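# Flip the upright steel cup mouth-down onto the plate

## Task

Invert the steel cup that now has its opening facing up so that it ends up resting upside down (opening toward the surface) on the bench plate, and release it from the gripper once it stands there.

## Robot and tools

ROBOT. Two six-joint arms, left_arm and right_arm, each ending in a two-finger parallel gripper. Base poses in the scene frame: left_arm at (-0.030, +0.234, 0) m, quat_wxyz (+0.998, 0, 0, -0.070); right_arm at (-0.016, -0.342, 0) m, quat_wxyz (+1.000, 0, 0, -0.026). Joint ranges in rad, base to hand: waist -2.618 to 3.054, shoulder 0.000 to 3.142, elbow 0.000 to 3.142, wrist pitch -1.571 to 1.571, wrist yaw -1.571 to 1.571, wrist roll -2.094 to 2.094. The elbow cannot quite reach full extension. A wrist camera mount sits on each hand and can bump into things.

FRAMES. Scene frame: origin on the tabletop midway between the arms, +z up, +x away from the robot over the table, left_arm on the +y side. The arm names are not image sides. Gripper frame: fingers extend along its +z, and they close and open along its y. The reported end_effector_position is the midpoint between the pads, roughly 1 cm short of the fingertips.

ROW FORMAT (used by both motion tools). One flat list covering both arms: 14 numbers, each in [-1, 1]: dx, dy, dz, rx, ry, rz, opening for left_arm, then the same seven for right_arm. Both arms must always be filled in. dx..rz are an offset, not a pose: they are measured from the gripper's measured pose at the start of the action, along the gripper's own axes (not scene axes). Scale: 1.0 equals 0.6 m of travel or 180 degrees of turn; rx, ry, rz form a single rotation vector. opening is absolute: +1 fully open (0.094 m), -1 closed. Optionally append 12 stiffness numbers in 0..1 (left_arm's 6 joints, then right_arm's 6, in Joint positions order); each multiplies that joint's position gain and stays in force until changed.

execute_actions(actions): a list of up to 15 actions; each action is a table of up to 15 rows, one row per 1/30 s step, 15 steps (0.5 s) per action; a short table repeats its final row. Every row in an action is relative to that action's start pose, not to the previous row. For the first action of a call, the start is the last pose a result reported. An empty list just returns state and pictures. Each step, the command is clipped to at most 70 mm and 16 degrees from the measured pose, and the arm afterwards goes no farther than the last clipped pose, so long moves need several actions. Inverse kinematics favours position over orientation when both cannot be met.

move(target, speed, blocking): target is one row, an offset from the pose in the latest result that shows one. Each gripper follows a straight line; both arms finish together; duration 0.5 to 10 s, and anything longer is cut off at 10 s. speed is in m/s, 0.002 to 0.5, default 0.25; rotation is capped at twice that value in rad/s. Rotation takes the shorter direction. There is no obstacle or arm-to-arm avoidance; hands can lag, drift and exceed speed, mostly near full reach. Opening is sent at the start. Faster contact hits harder, and aiming farther beyond a contact presses harder. blocking=false returns after 0.5 s while motion continues; you must call wait or stop before sending further rows or moves. The extra move: line reports the ending (done, off_target, moving, held, fault) and limits (paced: pose was clipped; held: some steps were blocked, after which the arm may rush), plus each hand's distance from its target. If only one arm is named, the other finished fine.

wait(seconds): 0 to 10; arms keep their last command; returns early if a running move ends. stop(): brakes a running move, needing stopping distance; fingers keep moving. zoom_image(camera, region): region [x0, y0, x1, y1] in pixels, at most 504 by 504, from one of cam_head_left, cam_head_right, cam_high, cam_low, cam_left_wrist, cam_right_wrist (all 504x504; calibration K and T_world_to_cam supplied, fixed cameras may be off by roughly 2.3 degrees and 9 mm). read_manual(section) gives only licence text, section "licences". finished_scene(scene): pass the current scene's number; irreversible, the cup must already be mouth down on the plate and stay so. Answering without any tool call ends the run.

RESULTS. The state line gives each hand's position (m) and quat_wxyz in the scene frame, less accurate at long reach. Hand target lines show where the controller is steering. grip_measured is finger opening on the command scale (may read up to about 1 mm off); the last Joint positions value is opening in metres. Joint torques are noisy and offset. A pose unreachable line means a clearance check altered or blocked that arm's command. FAULT lines mean an arm stopped. MOTOR HOT appears at 75 °C; at 90 °C the arm halts for 10 s; at 100 °C it goes limp and falls.

PRACTICE. Arms tend to settle a centimetre or more low, and repeated zero offsets let them sag further; to hold an arm still, send the offset back to its intended pose in the first call of each reply, zeros afterwards, and aim higher if it still droops. The simulation runs while you think. To grasp, command an opening about 0.03 below grip_measured (less for a gentler hold); pads push about 50 to 62 N. Objects may get brief external tugs or pushes.

AVOID: knocking or placing anything off the table (task fails), arms striking or pushing each other, dropping or slipping the cup, slamming it down, hard pushes, and long heavy holds that heat motors.

Each tool is called after "Call:" by a JSON object that holds its "name" and its "arguments".

## Session

Call:
{"name": "execute_actions", "arguments": {"actions": []}}

Scene clock: 0.00 s.
left_arm: end_effector_position=(+0.4761, +0.4018, +0.1796) grip_measured=+1.000 end_effector_quat_wxyz=(+0.331, +0.679, +0.654, +0.049) | right_arm: end_effector_position=(+0.2306, -0.5669, +0.3161) grip_measured=+1.000 end_effector_quat_wxyz=(+0.199, -0.433, +0.859, -0.184)
Joint positions: left_arm=[ 0.654  2.486  2.676 -1.455  0.619  2.025  0.094] | right_arm=[-0.855  1.565  1.954 -1.499 -0.312 -1.767  0.094]
Joint velocities: left_arm=[ 0.002 -0.012 -0.007 -0.022  0.022 -0.051  0.   ] | right_arm=[ 0.022 -0.007  0.017  0.007 -0.051 -0.051  0.   ]
Joint torques (N m, as the arm reports them, + toward a larger angle): no reading
Hand target (left_arm): +0.475, +0.398, +0.187; +0.339, +0.677, +0.652, +0.047
Hand target (right_arm): +0.231, -0.564, +0.320; +0.206, -0.432, +0.858, -0.185
Joint stiffness scale: left_arm=[1. 1. 1. 1. 1. 1.] | right_arm=[1. 1. 1. 1. 1. 1.]
camera_calibration (this result's frames):
cam_left_wrist: T_world_to_cam=[[-0.842372, -0.00436128, -0.53888, 0.50674], [-0.154381, 0.960009, 0.233558, -0.30711], [0.516311, 0.279935, -0.809358, -0.11478], [0, 0, 0, 1]] pos_world=[0.438713, 0.329169, 0.251902]
cam_right_wrist: T_world_to_cam=[[0.621835, -0.617073, 0.482225, -0.641582], [-0.768555, -0.362525, 0.527161, -0.175663], [-0.150479, -0.698424, -0.699686, -0.0300105], [0, 0, 0, 1]] pos_world=[0.259436, -0.480545, 0.380991]

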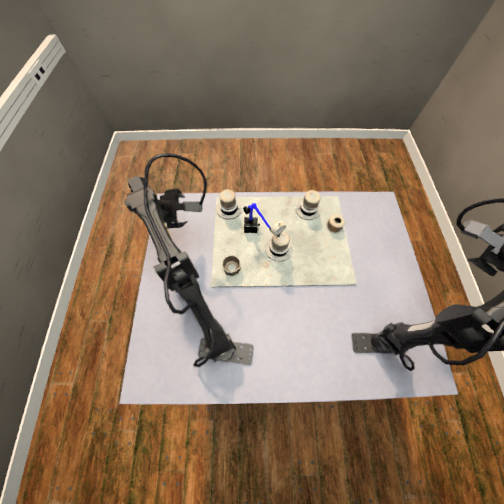

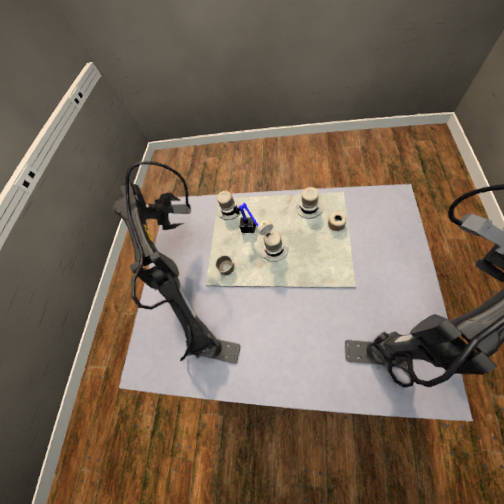

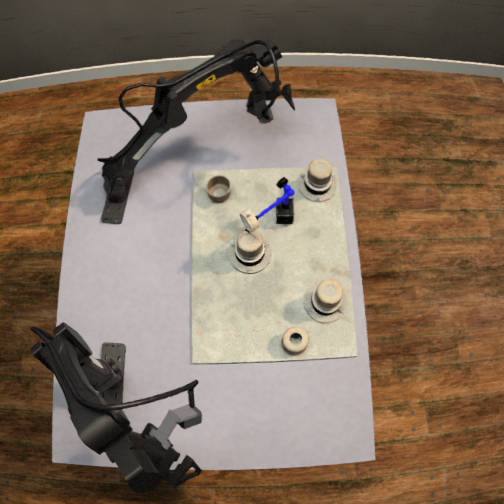

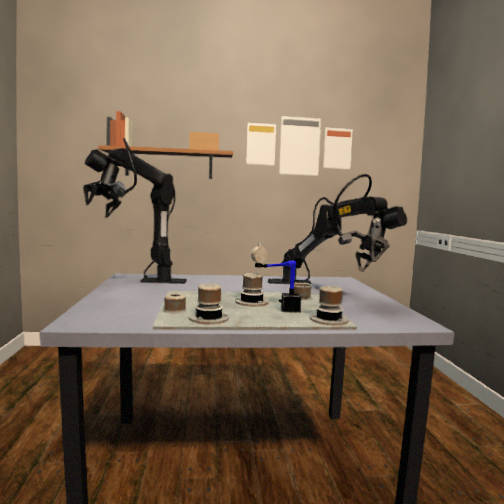

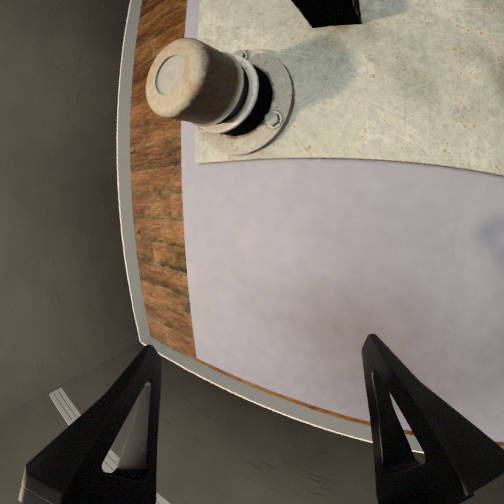

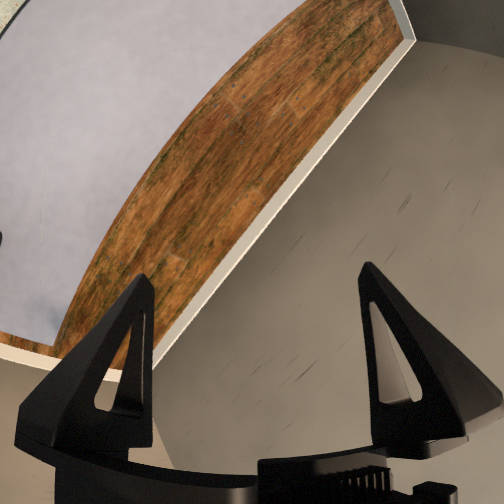

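Call:
{"name": "zoom_image", "arguments": {"camera": "cam_high", "region": [185, 160, 305, 240]}}

Region (185, 160, 305, 240) of cam_high's 504x504 image, scaled by 4.200, with more detail than that image has.

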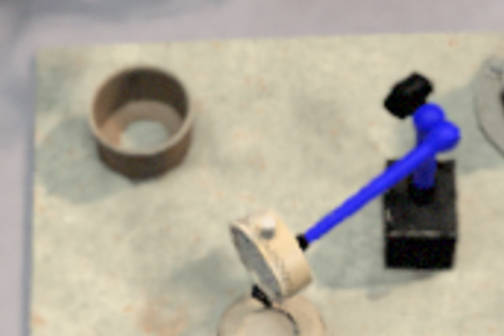

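Call:
{"name": "move", "arguments": {"target": [-0.3017,-0.307,0,0.0571,0.2608,-0.491,1, 0,0,0,0,0,0,1], "speed": 0.3}}

Scene clock: 4.50 s.
left_arm: end_effector_position=(+0.3006, +0.2255, +0.1506) grip_measured=+1.000 end_effector_quat_wxyz=(-0.034, +0.003, +0.999, +0.004) | right_arm: end_effector_position=(+0.2299, -0.5676, +0.3158) grip_measured=+1.000 end_effector_quat_wxyz=(+0.197, -0.433, +0.860, -0.185)
Joint positions: left_arm=[ 0.109  1.866  1.734 -1.507 -0.006 -0.026  0.094] | right_arm=[-0.855  1.565  1.954 -1.499 -0.306 -1.767  0.094]
Joint velocities: left_arm=[-0.007 -0.002  0.012  0.051 -0.022 -0.037  0.   ] | right_arm=[ 0.002 -0.002  0.002 -0.066  0.051  0.007  0.   ]
Joint torques (N m, as the arm reports them, + toward a larger angle): left_arm=[ -0.48 -10.08   4.27   0.13   0.06  -0.15] | right_arm=[ 0.05 -6.29  5.36  1.08 -0.21 -0.02]
Hand target (left_arm): +0.293, +0.223, +0.149; -0.046, -0.000, +0.999, +0.002
Hand target (right_arm): +0.231, -0.567, +0.316; +0.199, -0.433, +0.859, -0.184
Off the commanded pose (left_arm): 0.008 m, 1 deg.
Off the commanded pose (right_arm): 0.001 m, 0 deg.
Joint stiffness scale: left_arm=[1. 1. 1. 1. 1. 1.] | right_arm=[1. 1. 1. 1. 1. 1.]
move: done
camera_calibration (this result's frames):
cam_left_wrist: T_world_to_cam=[[-0.0792727, -0.99685, -0.00225798, 0.256105], [-0.731879, 0.0566631, 0.679075, 0.152031], [-0.676808, 0.0554847, -0.734065, 0.399678], [0, 0, 0, 1]] pos_world=[0.402075, 0.224508, 0.190728]
cam_right_wrist: T_world_to_cam=[[0.622212, -0.617135, 0.481661, -0.641404], [-0.767335, -0.358901, 0.531401, -0.175858], [-0.155078, -0.700239, -0.696861, -0.0316658], [0, 0, 0, 1]] pos_world=[0.259237, -0.481122, 0.380324]

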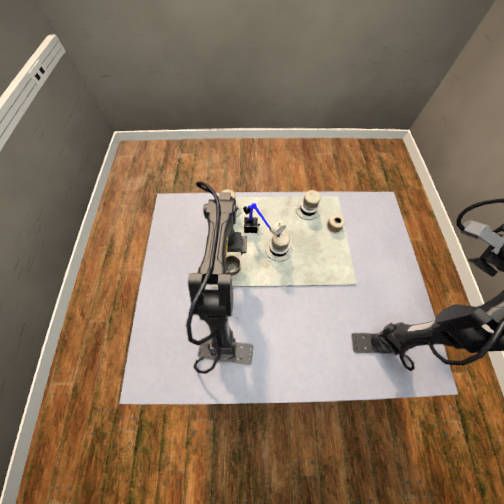

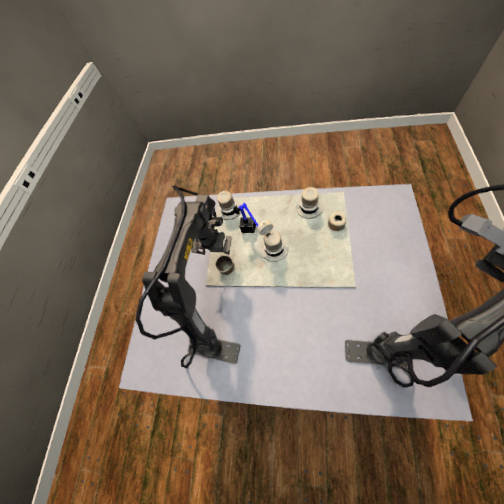

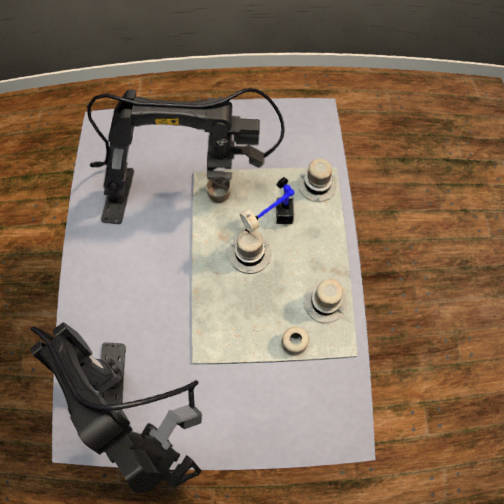

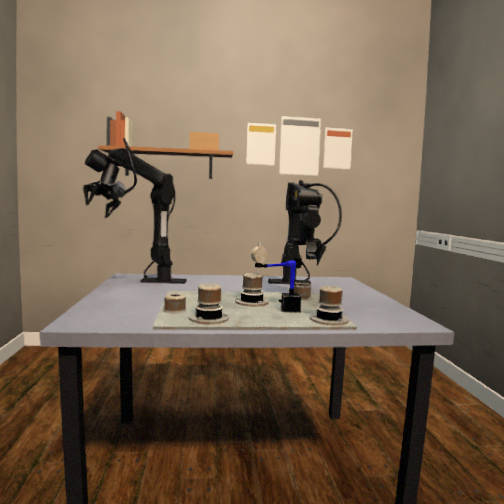

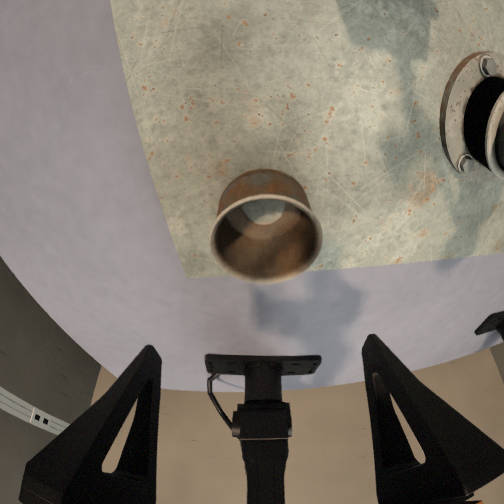

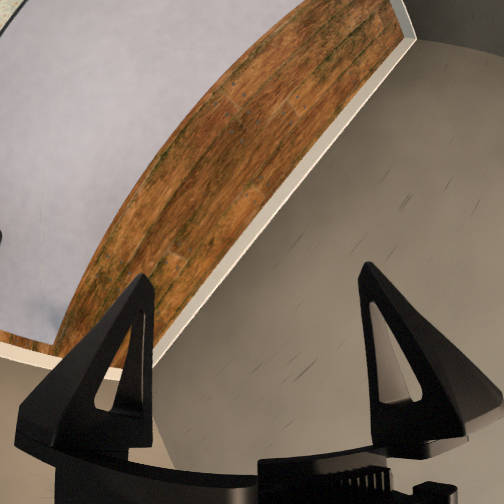

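Call:
{"name": "execute_actions", "arguments": {"actions": []}}

Scene clock: 5.30 s.
left_arm: end_effector_position=(+0.3005, +0.2255, +0.1506) grip_measured=+1.000 end_effector_quat_wxyz=(-0.034, +0.001, +0.999, +0.004) | right_arm: end_effector_position=(+0.2299, -0.5676, +0.3158) grip_measured=+1.000 end_effector_quat_wxyz=(+0.197, -0.433, +0.860, -0.185)
Joint positions: left_arm=[ 0.109  1.866  1.734 -1.507 -0.006 -0.029  0.094] | right_arm=[-0.855  1.565  1.954 -1.499 -0.306 -1.767  0.094]
Joint velocities: left_arm=[-0.002 -0.012  0.007  0.022 -0.037  0.037  0.   ] | right_arm=[ 0.007 -0.007 -0.002  0.022 -0.007  0.007  0.   ]
Joint torques (N m, as the arm reports them, + toward a larger angle): left_arm=[-0.5  -9.94  4.2   0.14  0.04 -0.1 ] | right_arm=[ 0.03 -6.26  5.43  1.07 -0.22  0.01]
Hand target (left_arm): +0.293, +0.223, +0.149; -0.046, +0.000, +0.999, +0.002
Hand target (right_arm): +0.231, -0.567, +0.316; +0.199, -0.433, +0.859, -0.184
Off the commanded pose (left_arm): 0.008 m, 1 deg.
Off the commanded pose (right_arm): 0.001 m, 0 deg.
Joint stiffness scale: left_arm=[1. 1. 1. 1. 1. 1.] | right_arm=[1. 1. 1. 1. 1. 1.]
camera_calibration (this result's frames):
cam_left_wrist: T_world_to_cam=[[-0.076997, -0.997028, -0.00239602, 0.255478], [-0.731759, 0.0548786, 0.67935, 0.152282], [-0.6772, 0.0540613, -0.73381, 0.400019], [0, 0, 0, 1]] pos_world=[0.401997, 0.224736, 0.190697]
cam_right_wrist: T_world_to_cam=[[0.622212, -0.617135, 0.481661, -0.641404], [-0.767335, -0.358901, 0.531401, -0.175858], [-0.155078, -0.700239, -0.696861, -0.0316658], [0, 0, 0, 1]] pos_world=[0.259237, -0.481122, 0.380324]

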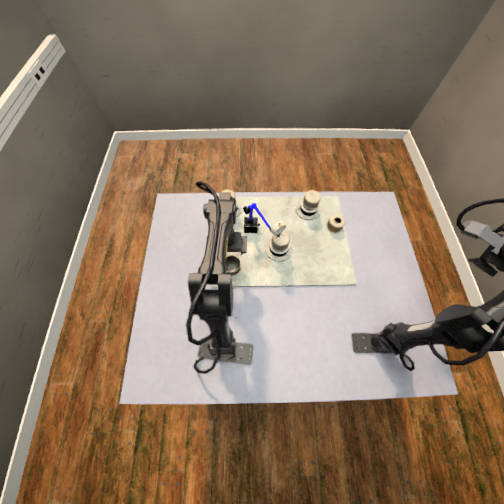

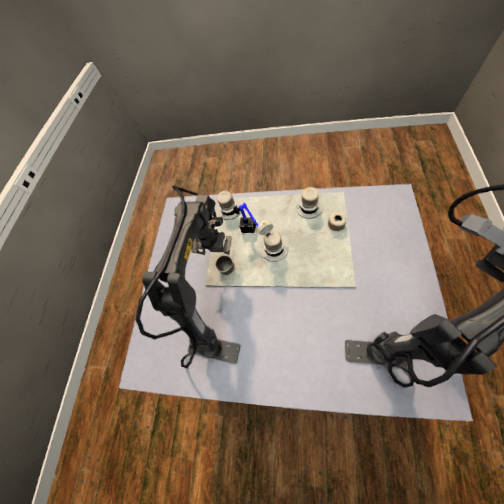

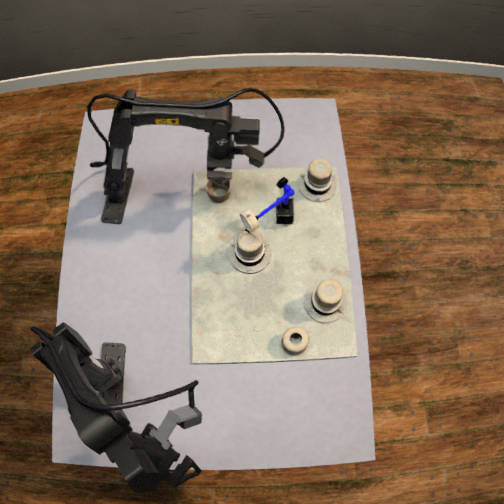

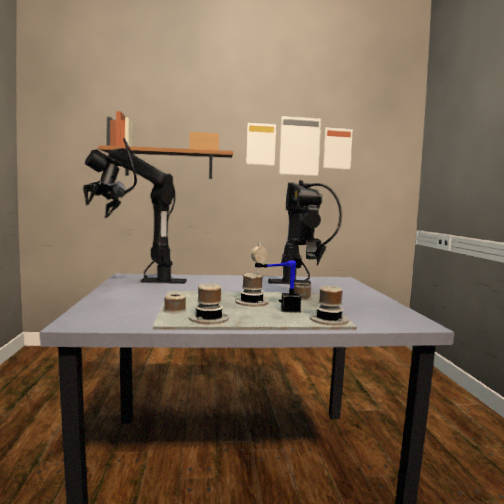

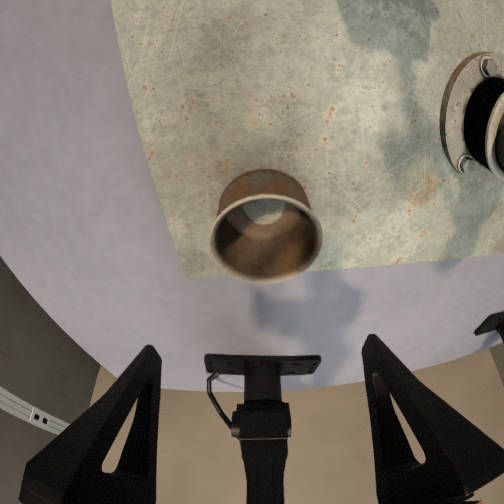

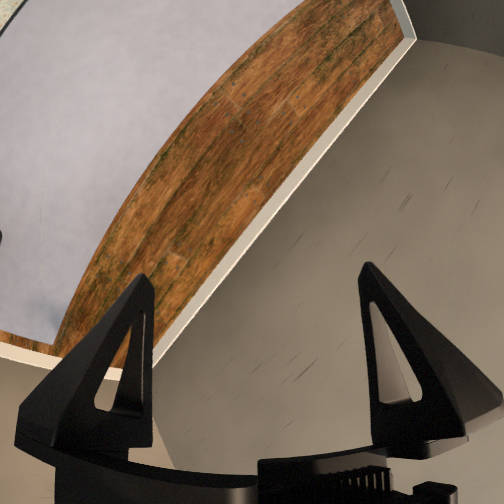

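Call:
{"name": "move", "arguments": {"target": [-0.005,-0.008,0.083,0,0.033,0,1,0,0,0,0,0,0,1], "speed": 0.2}}

Scene clock: 6.67 s.
left_arm: end_effector_position=(+0.2983, +0.2256, +0.1016) grip_measured=+1.000 end_effector_quat_wxyz=(-0.096, +0.000, +0.995, +0.006) | right_arm: end_effector_position=(+0.2292, -0.5683, +0.3155) grip_measured=+1.000 end_effector_quat_wxyz=(+0.194, -0.432, +0.861, -0.186)
Joint positions: left_arm=[ 0.109  1.977  1.675 -1.462 -0.006 -0.032  0.094] | right_arm=[-0.855  1.565  1.954 -1.499 -0.3   -1.767  0.094]
Joint velocities: left_arm=[-0.002  0.012 -0.017  0.022  0.022 -0.037  0.   ] | right_arm=[-0.002 -0.007 -0.022 -0.037 -0.051 -0.037  0.   ]
Joint torques (N m, as the arm reports them, + toward a larger angle): left_arm=[ -0.78 -11.07   4.86   0.21   0.    -0.11] | right_arm=[ 0.03 -6.32  5.44  1.09 -0.21  0.  ]
Hand target (left_arm): +0.301, +0.221, +0.101; -0.086, +0.001, +0.996, +0.004
Hand target (right_arm): +0.230, -0.568, +0.316; +0.196, -0.433, +0.860, -0.185
Off the commanded pose (left_arm): 0.005 m, 1 deg.
Off the commanded pose (right_arm): 0.001 m, 0 deg.
Joint stiffness scale: left_arm=[1. 1. 1. 1. 1. 1.] | right_arm=[1. 1. 1. 1. 1. 1.]
move: done
camera_calibration (this result's frames):
cam_left_wrist: T_world_to_cam=[[-0.0739516, -0.997258, 0.00275382, 0.253878], [-0.64147, 0.0496821, 0.765538, 0.149393], [-0.763576, 0.0548463, -0.643385, 0.378968], [0, 0, 0, 1]] pos_world=[0.403976, 0.224975, 0.128757]
cam_right_wrist: T_world_to_cam=[[0.622586, -0.617198, 0.481095, -0.641227], [-0.766089, -0.355266, 0.535625, -0.176044], [-0.15967, -0.702034, -0.694013, -0.0333223], [0, 0, 0, 1]] pos_world=[0.259033, -0.4817, 0.379658]

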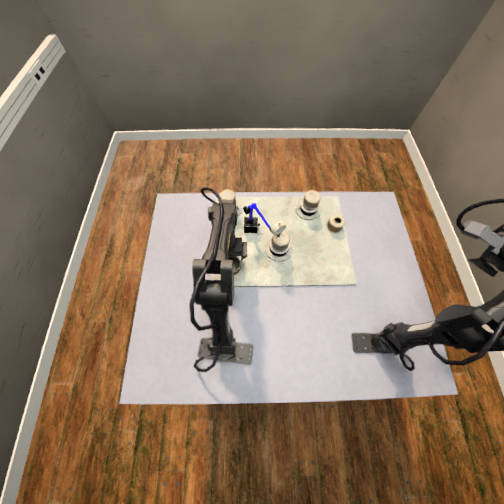

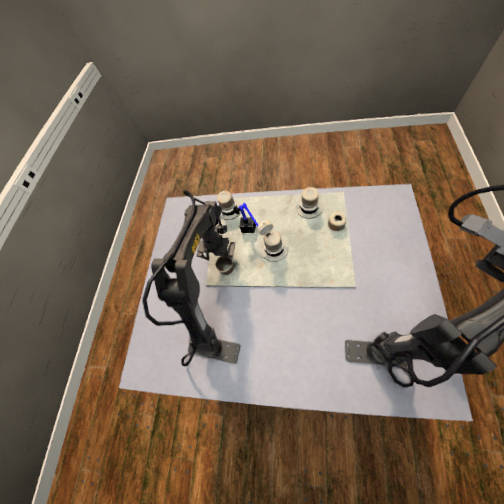

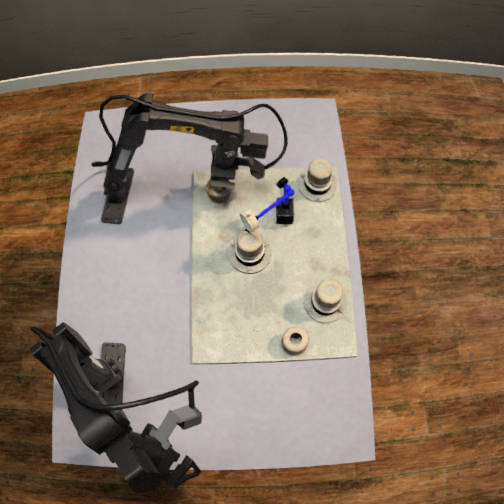

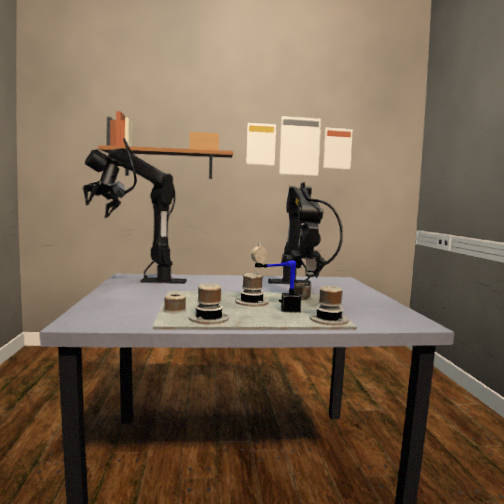

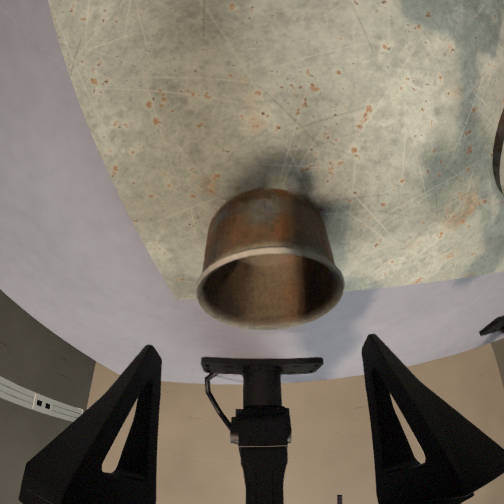

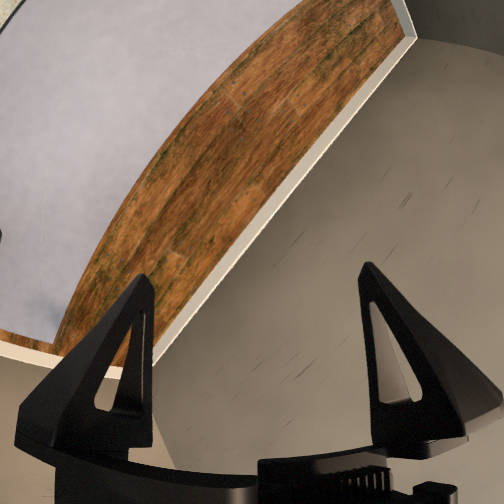

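Call:
{"name": "move", "arguments": {"target": [-0.003,-0.017,0.025,0,0.02,0,1,0,0,0,0,0,0,1], "speed": 0.1}}

Scene clock: 7.83 s.
left_arm: end_effector_position=(+0.2953, +0.2193, +0.0817) grip_measured=+1.000 end_effector_quat_wxyz=(-0.131, +0.001, +0.991, +0.009) | right_arm: end_effector_position=(+0.2286, -0.5690, +0.3152) grip_measured=+1.000 end_effector_quat_wxyz=(+0.191, -0.432, +0.861, -0.187)
Joint positions: left_arm=[ 0.09   2.043  1.675 -1.465 -0.006 -0.048  0.094] | right_arm=[-0.855  1.565  1.954 -1.499 -0.295 -1.767  0.094]
Joint velocities: left_arm=[-0.012 -0.002 -0.007 -0.007 -0.051  0.022  0.   ] | right_arm=[-0.007  0.002 -0.007 -0.007  0.007 -0.051  0.   ]
Joint torques (N m, as the arm reports them, + toward a larger angle): left_arm=[ -0.68 -10.74   7.48  -0.19   0.06  -0.06] | right_arm=[ 0.01 -6.32  5.44  1.1  -0.23 -0.02]
Hand target (left_arm): +0.297, +0.216, +0.087; -0.128, -0.000, +0.992, +0.006
Hand target (right_arm): +0.229, -0.568, +0.315; +0.194, -0.432, +0.861, -0.186
Off the commanded pose (left_arm): 0.006 m, 1 deg.
Off the commanded pose (right_arm): 0.001 m, 0 deg.
Joint stiffness scale: left_arm=[1. 1. 1. 1. 1. 1.] | right_arm=[1. 1. 1. 1. 1. 1.]
move: done
camera_calibration (this result's frames):
cam_left_wrist: T_world_to_cam=[[-0.076896, -0.997038, 0.00135372, 0.248427], [-0.586907, 0.0463624, 0.808326, 0.144195], [-0.805994, 0.0613625, -0.588734, 0.370894], [0, 0, 0, 1]] pos_world=[0.40267, 0.218247, 0.101465]
cam_right_wrist: T_world_to_cam=[[0.622958, -0.617265, 0.480529, -0.64105], [-0.764816, -0.351622, 0.539831, -0.17622], [-0.164255, -0.703808, -0.69114, -0.0349798], [0, 0, 0, 1]] pos_world=[0.258825, -0.48228, 0.378996]

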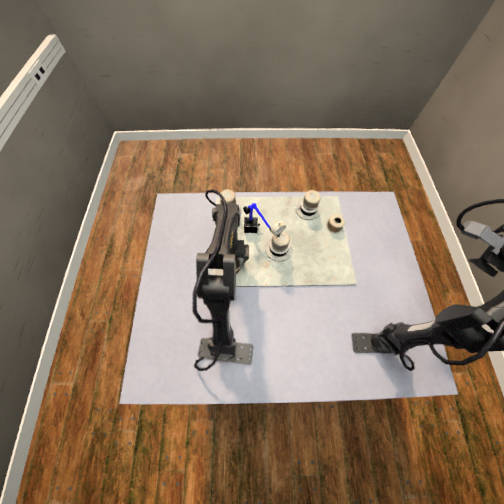

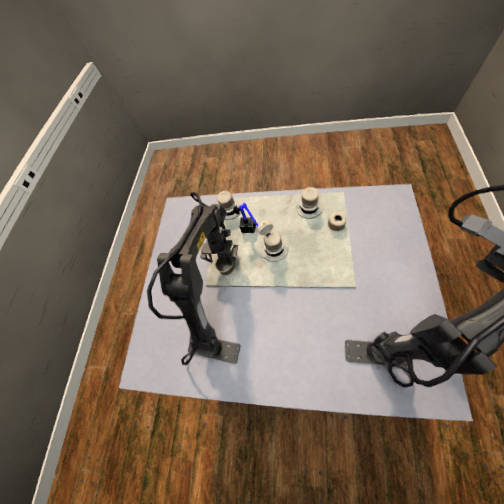

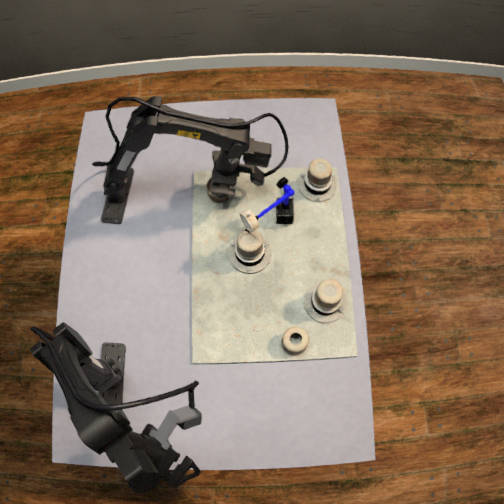

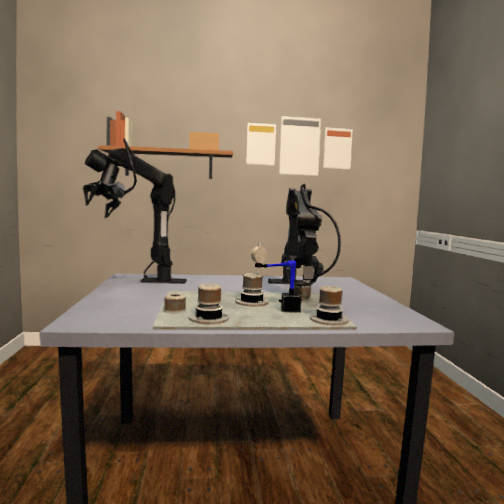

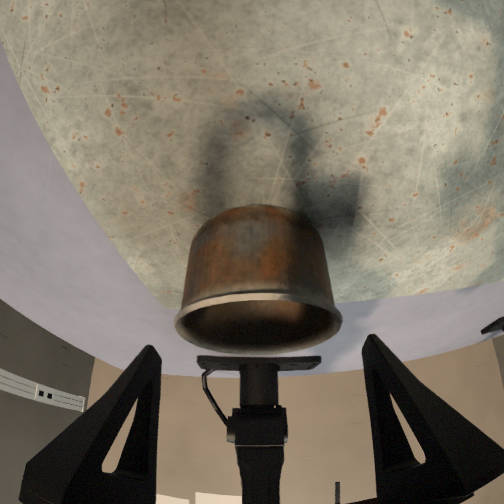

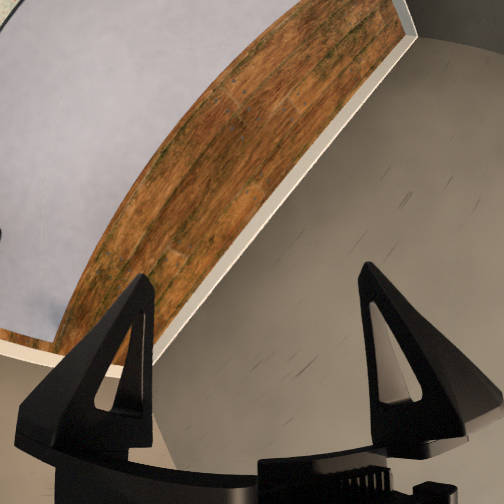

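Call:
{"name": "move", "arguments": {"target": [-0.025,0,0.061,0,0.028,0,1,0,0,0,0,0,0,1], "speed": 0.08}}

Scene clock: 9.00 s.
left_arm: end_effector_position=(+0.2873, +0.2198, +0.0395) grip_measured=+1.000 end_effector_quat_wxyz=(-0.199, +0.001, +0.980, +0.013) | right_arm: end_effector_position=(+0.2279, -0.5697, +0.3150) grip_measured=+1.000 end_effector_quat_wxyz=(+0.189, -0.432, +0.862, -0.187)
Joint positions: left_arm=[ 0.09   2.182  1.675 -1.465 -0.006 -0.049  0.094] | right_arm=[-0.855  1.565  1.954 -1.499 -0.289 -1.767  0.094]
Joint velocities: left_arm=[ 0.012 -0.022  0.007 -0.007 -0.022 -0.022  0.   ] | right_arm=[-0.012 -0.012 -0.007  0.022 -0.022  0.066  0.   ]
Joint torques (N m, as the arm reports them, + toward a larger angle): left_arm=[  0.5  -11.82   7.98  -0.21   0.03   0.03] | right_arm=[-0.01 -6.28  5.4   1.1  -0.2   0.  ]
Hand target (left_arm): +0.301, +0.220, +0.043; -0.174, +0.001, +0.985, +0.009
Hand target (right_arm): +0.229, -0.569, +0.315; +0.191, -0.432, +0.861, -0.187
Off the commanded pose (left_arm): 0.013 m, 3 deg.
Off the commanded pose (right_arm): 0.001 m, 0 deg.
Joint stiffness scale: left_arm=[1. 1. 1. 1. 1. 1.] | right_arm=[1. 1. 1. 1. 1. 1.]
move: off_target (left_arm)
camera_calibration (this result's frames):
cam_left_wrist: T_world_to_cam=[[-0.0757545, -0.997115, 0.00468827, 0.24783], [-0.469221, 0.0397963, 0.882183, 0.138268], [-0.879825, 0.0646295, -0.470883, 0.355393], [0, 0, 0, 1]] pos_world=[0.396336, 0.218643, 0.0442088]
cam_right_wrist: T_world_to_cam=[[0.623302, -0.61733, 0.479998, -0.640885], [-0.763605, -0.348211, 0.543743, -0.176376], [-0.168528, -0.705445, -0.688437, -0.0365278], [0, 0, 0, 1]] pos_world=[0.258628, -0.482822, 0.37838]

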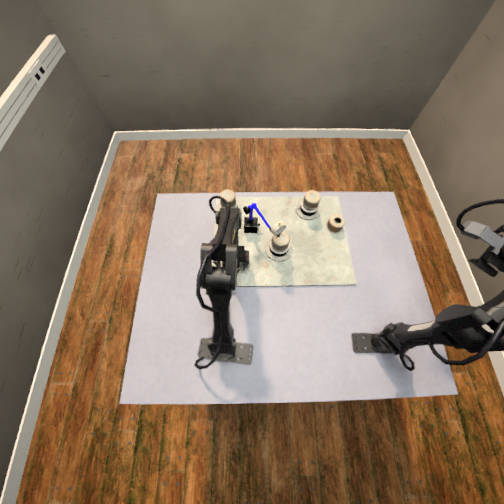

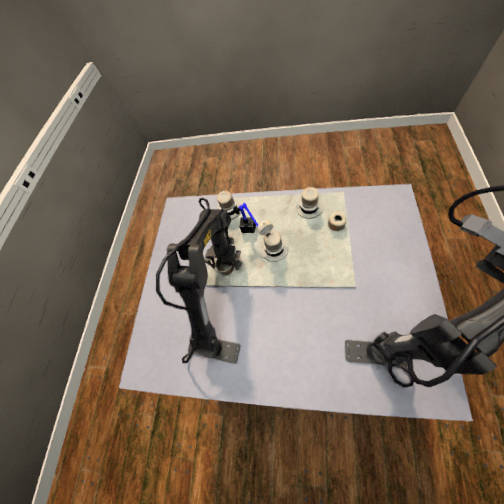

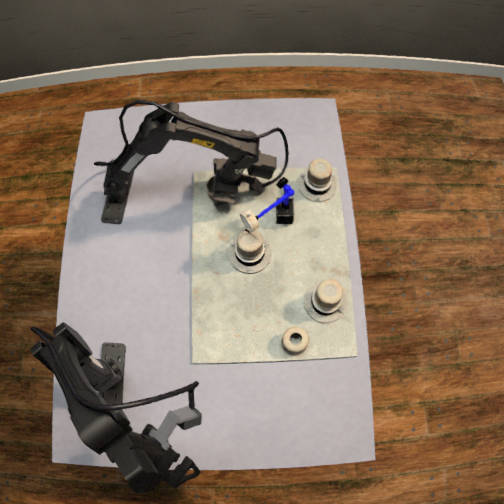

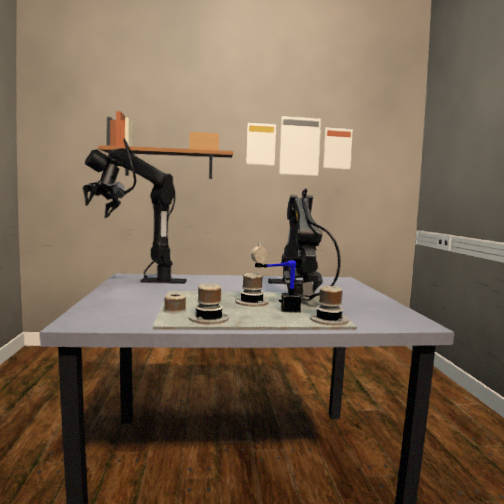

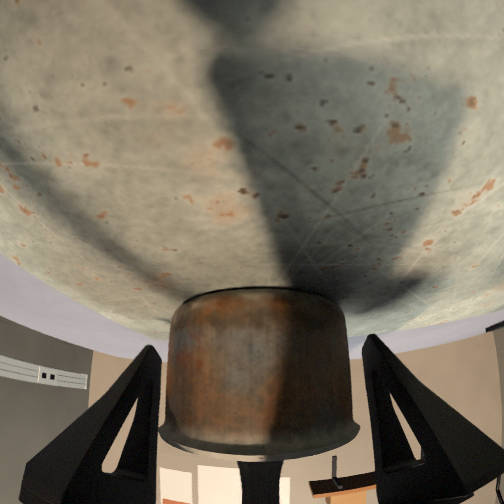

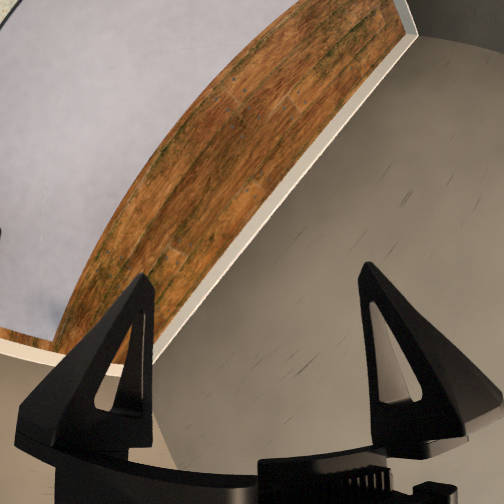

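Call:
{"name": "execute_actions", "arguments": {"actions": [[[0.002,0,-0.005,0,0,0,0.9,0,0,0,0,0,0,1],[0.002,0,-0.005,0,0,0,0.85,0,0,0,0,0,0,1],[0.002,0,-0.005,0,0,0,0.8,0,0,0,0,0,0,1],[0.002,0,-0.005,0,0,0,0.76,0,0,0,0,0,0,1],[0.002,0,-0.005,0,0,0,0.72,0,0,0,0,0,0,1],[0.002,0,-0.005,0,0,0,0.68,0,0,0,0,0,0,1],[0.002,0,-0.005,0,0,0,0.65,0,0,0,0,0,0,1],[0.002,0,-0.005,0,0,0,0.62,0,0,0,0,0,0,1],[0.002,0,-0.005,0,0,0,0.59,0,0,0,0,0,0,1],[0.002,0,-0.005,0,0,0,0.57,0,0,0,0,0,0,1],[0.002,0,-0.005,0,0,0,0.55,0,0,0,0,0,0,1],[0.002,0,-0.005,0,0,0,0.53,0,0,0,0,0,0,1],[0.002,0,-0.005,0,0,0,0.52,0,0,0,0,0,0,1],[0.002,0,-0.005,0,0,0,0.51,0,0,0,0,0,0,1],[0.002,0,-0.005,0,0,0,0.50,0,0,0,0,0,0,1]],
[[0.002,0,-0.005,0,0,0,0.495,0,0,0,0,0,0,1],[0.002,0,-0.005,0,0,0,0.49,0,0,0,0,0,0,1],[0.002,0,-0.005,0,0,0,0.485,0,0,0,0,0,0,1],[0.002,0,-0.005,0,0,0,0.48,0,0,0,0,0,0,1],[0.002,0,-0.005,0,0,0,0.475,0,0,0,0,0,0,1],[0.002,0,-0.005,0,0,0,0.47,0,0,0,0,0,0,1],[0.002,0,-0.005,0,0,0,0.465,0,0,0,0,0,0,1],[0.002,0,-0.005,0,0,0,0.46,0,0,0,0,0,0,1],[0.002,0,-0.005,0,0,0,0.455,0,0,0,0,0,0,1],[0.002,0,-0.005,0,0,0,0.45,0,0,0,0,0,0,1],[0.002,0,-0.005,0,0,0,0.445,0,0,0,0,0,0,1]]]}}

Scene clock: 10.90 s.
left_arm: end_effector_position=(+0.2872, +0.2196, +0.0396) grip_measured=+0.481 end_effector_quat_wxyz=(-0.199, +0.001, +0.980, +0.012) | right_arm: end_effector_position=(+0.2267, -0.5709, +0.3145) grip_measured=+1.000 end_effector_quat_wxyz=(+0.184, -0.431, +0.863, -0.189)
Joint positions: left_arm=[ 0.09   2.182  1.675 -1.465 -0.005 -0.049  0.07 ] | right_arm=[-0.855  1.565  1.954 -1.499 -0.279 -1.767  0.094]
Joint velocities: left_arm=[ 0.002 -0.017  0.027  0.022 -0.066  0.007 -0.   ] | right_arm=[ 0.002  0.007 -0.007  0.022  0.037 -0.022  0.   ]
Joint torques (N m, as the arm reports them, + toward a larger angle): left_arm=[  0.   -11.76   5.77  -0.44  -0.02   0.  ] | right_arm=[ 0.1  -6.29  5.37  1.09 -0.22  0.01]
Hand target (left_arm): +0.287, +0.220, +0.043; -0.199, +0.001, +0.980, +0.013
Hand target (right_arm): +0.227, -0.570, +0.315; +0.186, -0.431, +0.863, -0.188
Off the commanded pose (left_arm): 0.003 m, 0 deg.
Off the commanded pose (right_arm): 0.001 m, 0 deg.
Joint stiffness scale: left_arm=[1. 1. 1. 1. 1. 1.] | right_arm=[1. 1. 1. 1. 1. 1.]
camera_calibration (this result's frames):
cam_left_wrist: T_world_to_cam=[[-0.0754546, -0.997135, 0.00539965, 0.247581], [-0.468866, 0.0402578, 0.882351, 0.137987], [-0.880041, 0.0640458, -0.47056, 0.355513], [0, 0, 0, 1]] pos_world=[0.396244, 0.218548, 0.0442006]
cam_right_wrist: T_world_to_cam=[[0.623961, -0.617461, 0.478973, -0.640569], [-0.761204, -0.34161, 0.551245, -0.176653], [-0.17675, -0.708551, -0.683165, -0.0395157], [0, 0, 0, 1]] pos_world=[0.258237, -0.483872, 0.377198]

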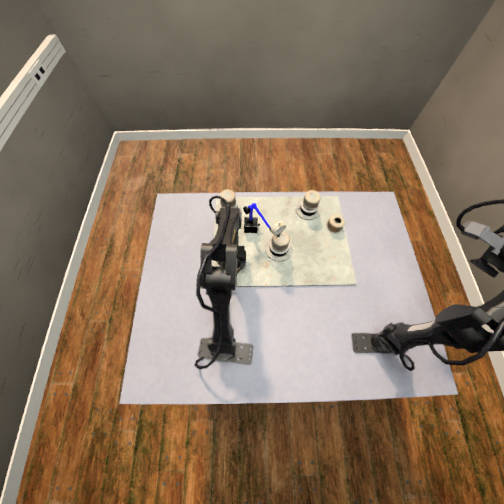

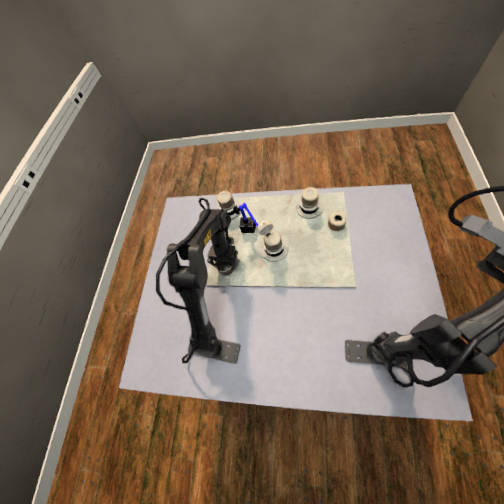

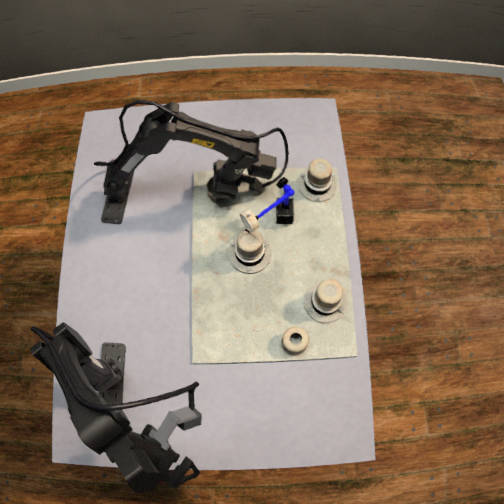

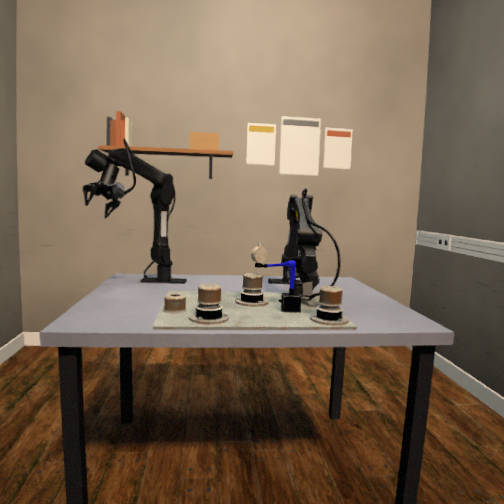

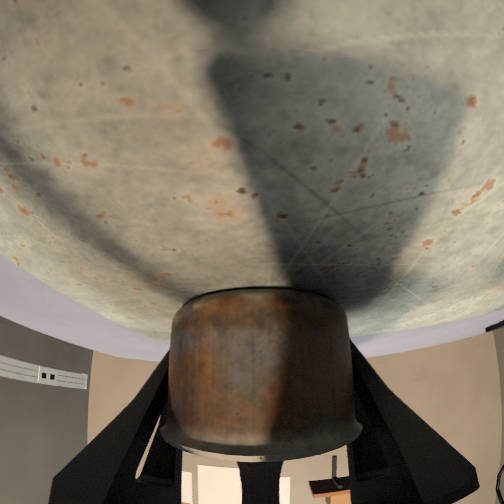

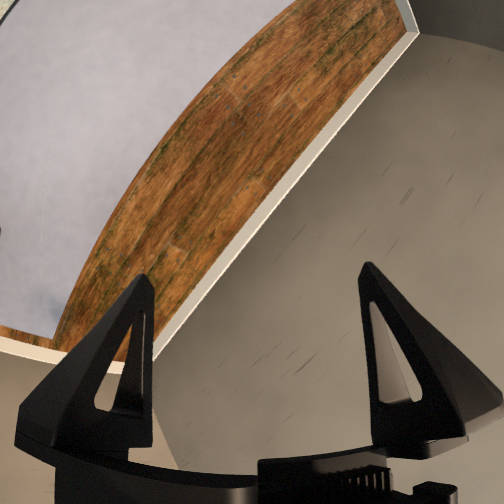

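Call:
{"name": "move", "arguments": {"target": [0.049,0,-0.115,0,-0.083,0,0.445,0,0,0,0,0,0,1], "speed": 0.15}}

Scene clock: 12.47 s.
left_arm: end_effector_position=(+0.2858, +0.2177, +0.1098) grip_measured=+0.481 end_effector_quat_wxyz=(-0.082, +0.003, +0.997, +0.007) | right_arm: end_effector_position=(+0.2260, -0.5716, +0.3143) grip_measured=+1.000 end_effector_quat_wxyz=(+0.181, -0.430, +0.864, -0.189)
Joint positions: left_arm=[ 0.083  1.899  1.604 -1.441 -0.005 -0.051  0.07 ] | right_arm=[-0.855  1.565  1.954 -1.499 -0.274 -1.767  0.094]
Joint velocities: left_arm=[-0.002 -0.012  0.002 -0.022  0.022  0.007  0.001] | right_arm=[-0.022 -0.002 -0.022 -0.022 -0.066  0.022  0.   ]
Joint torques (N m, as the arm reports them, + toward a larger angle): left_arm=[ -0.58 -11.65   4.85   0.2   -0.09  -0.14] | right_arm=[-0.01 -6.26  5.39  1.09 -0.21  0.  ]
Hand target (left_arm): +0.286, +0.217, +0.113; -0.070, +0.004, +0.997, +0.013
Hand target (right_arm): +0.227, -0.571, +0.315; +0.184, -0.431, +0.863, -0.189
Off the commanded pose (left_arm): 0.005 m, 1 deg.
Off the commanded pose (right_arm): 0.001 m, 0 deg.
Joint stiffness scale: left_arm=[1. 1. 1. 1. 1. 1.] | right_arm=[1. 1. 1. 1. 1. 1.]
move: done
camera_calibration (this result's frames):
cam_left_wrist: T_world_to_cam=[[-0.0806789, -0.996739, -0.00128613, 0.24733], [-0.662922, 0.0526952, 0.746832, 0.14308], [-0.744329, 0.0611062, -0.665012, 0.370646], [0, 0, 0, 1]] pos_world=[0.390688, 0.216335, 0.139945]
cam_right_wrist: T_world_to_cam=[[0.624299, -0.617533, 0.478439, -0.640406], [-0.759926, -0.338174, 0.555113, -0.176785], [-0.181004, -0.710135, -0.680401, -0.0410661], [0, 0, 0, 1]] pos_world=[0.258028, -0.484418, 0.376589]

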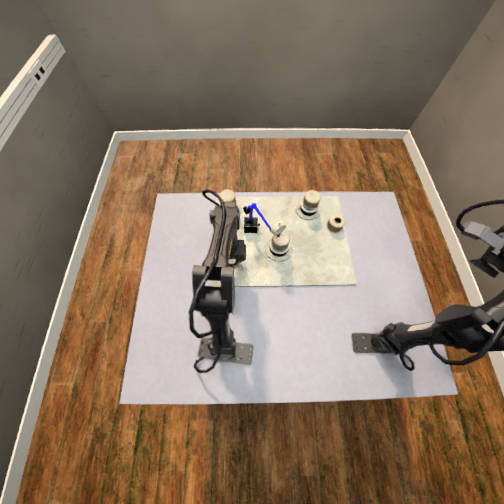

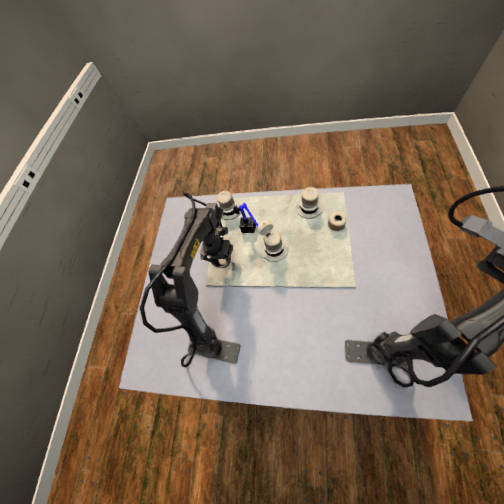

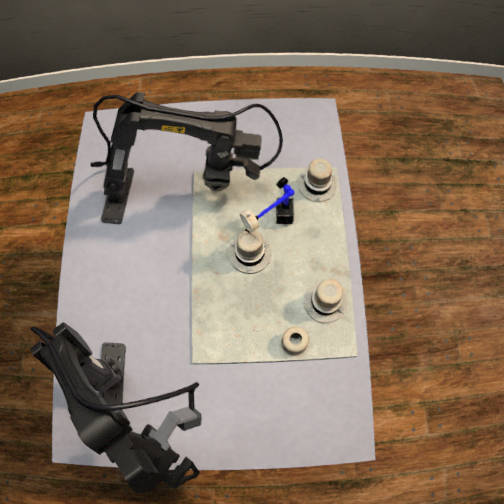

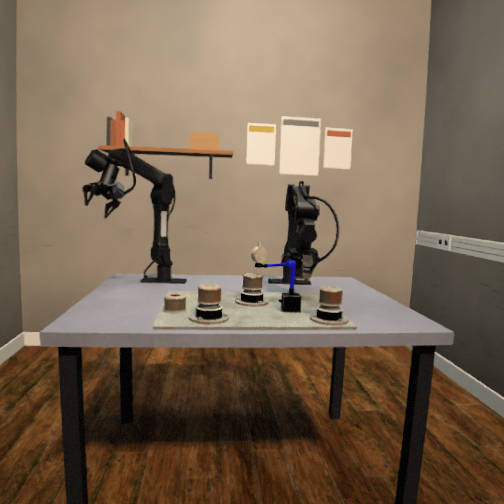

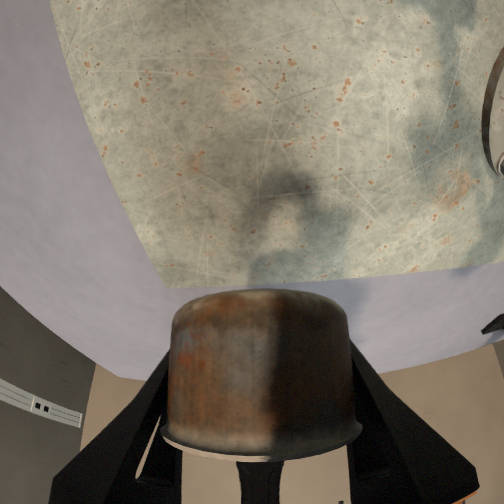

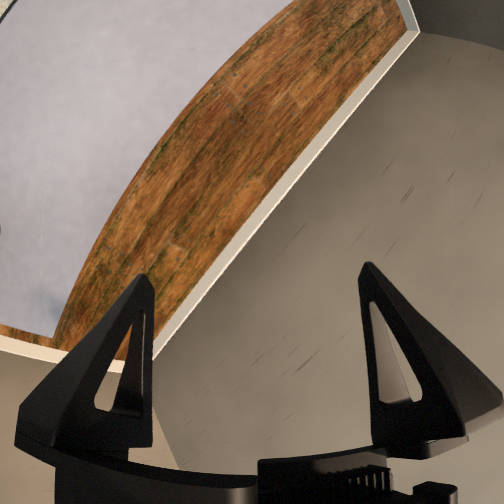

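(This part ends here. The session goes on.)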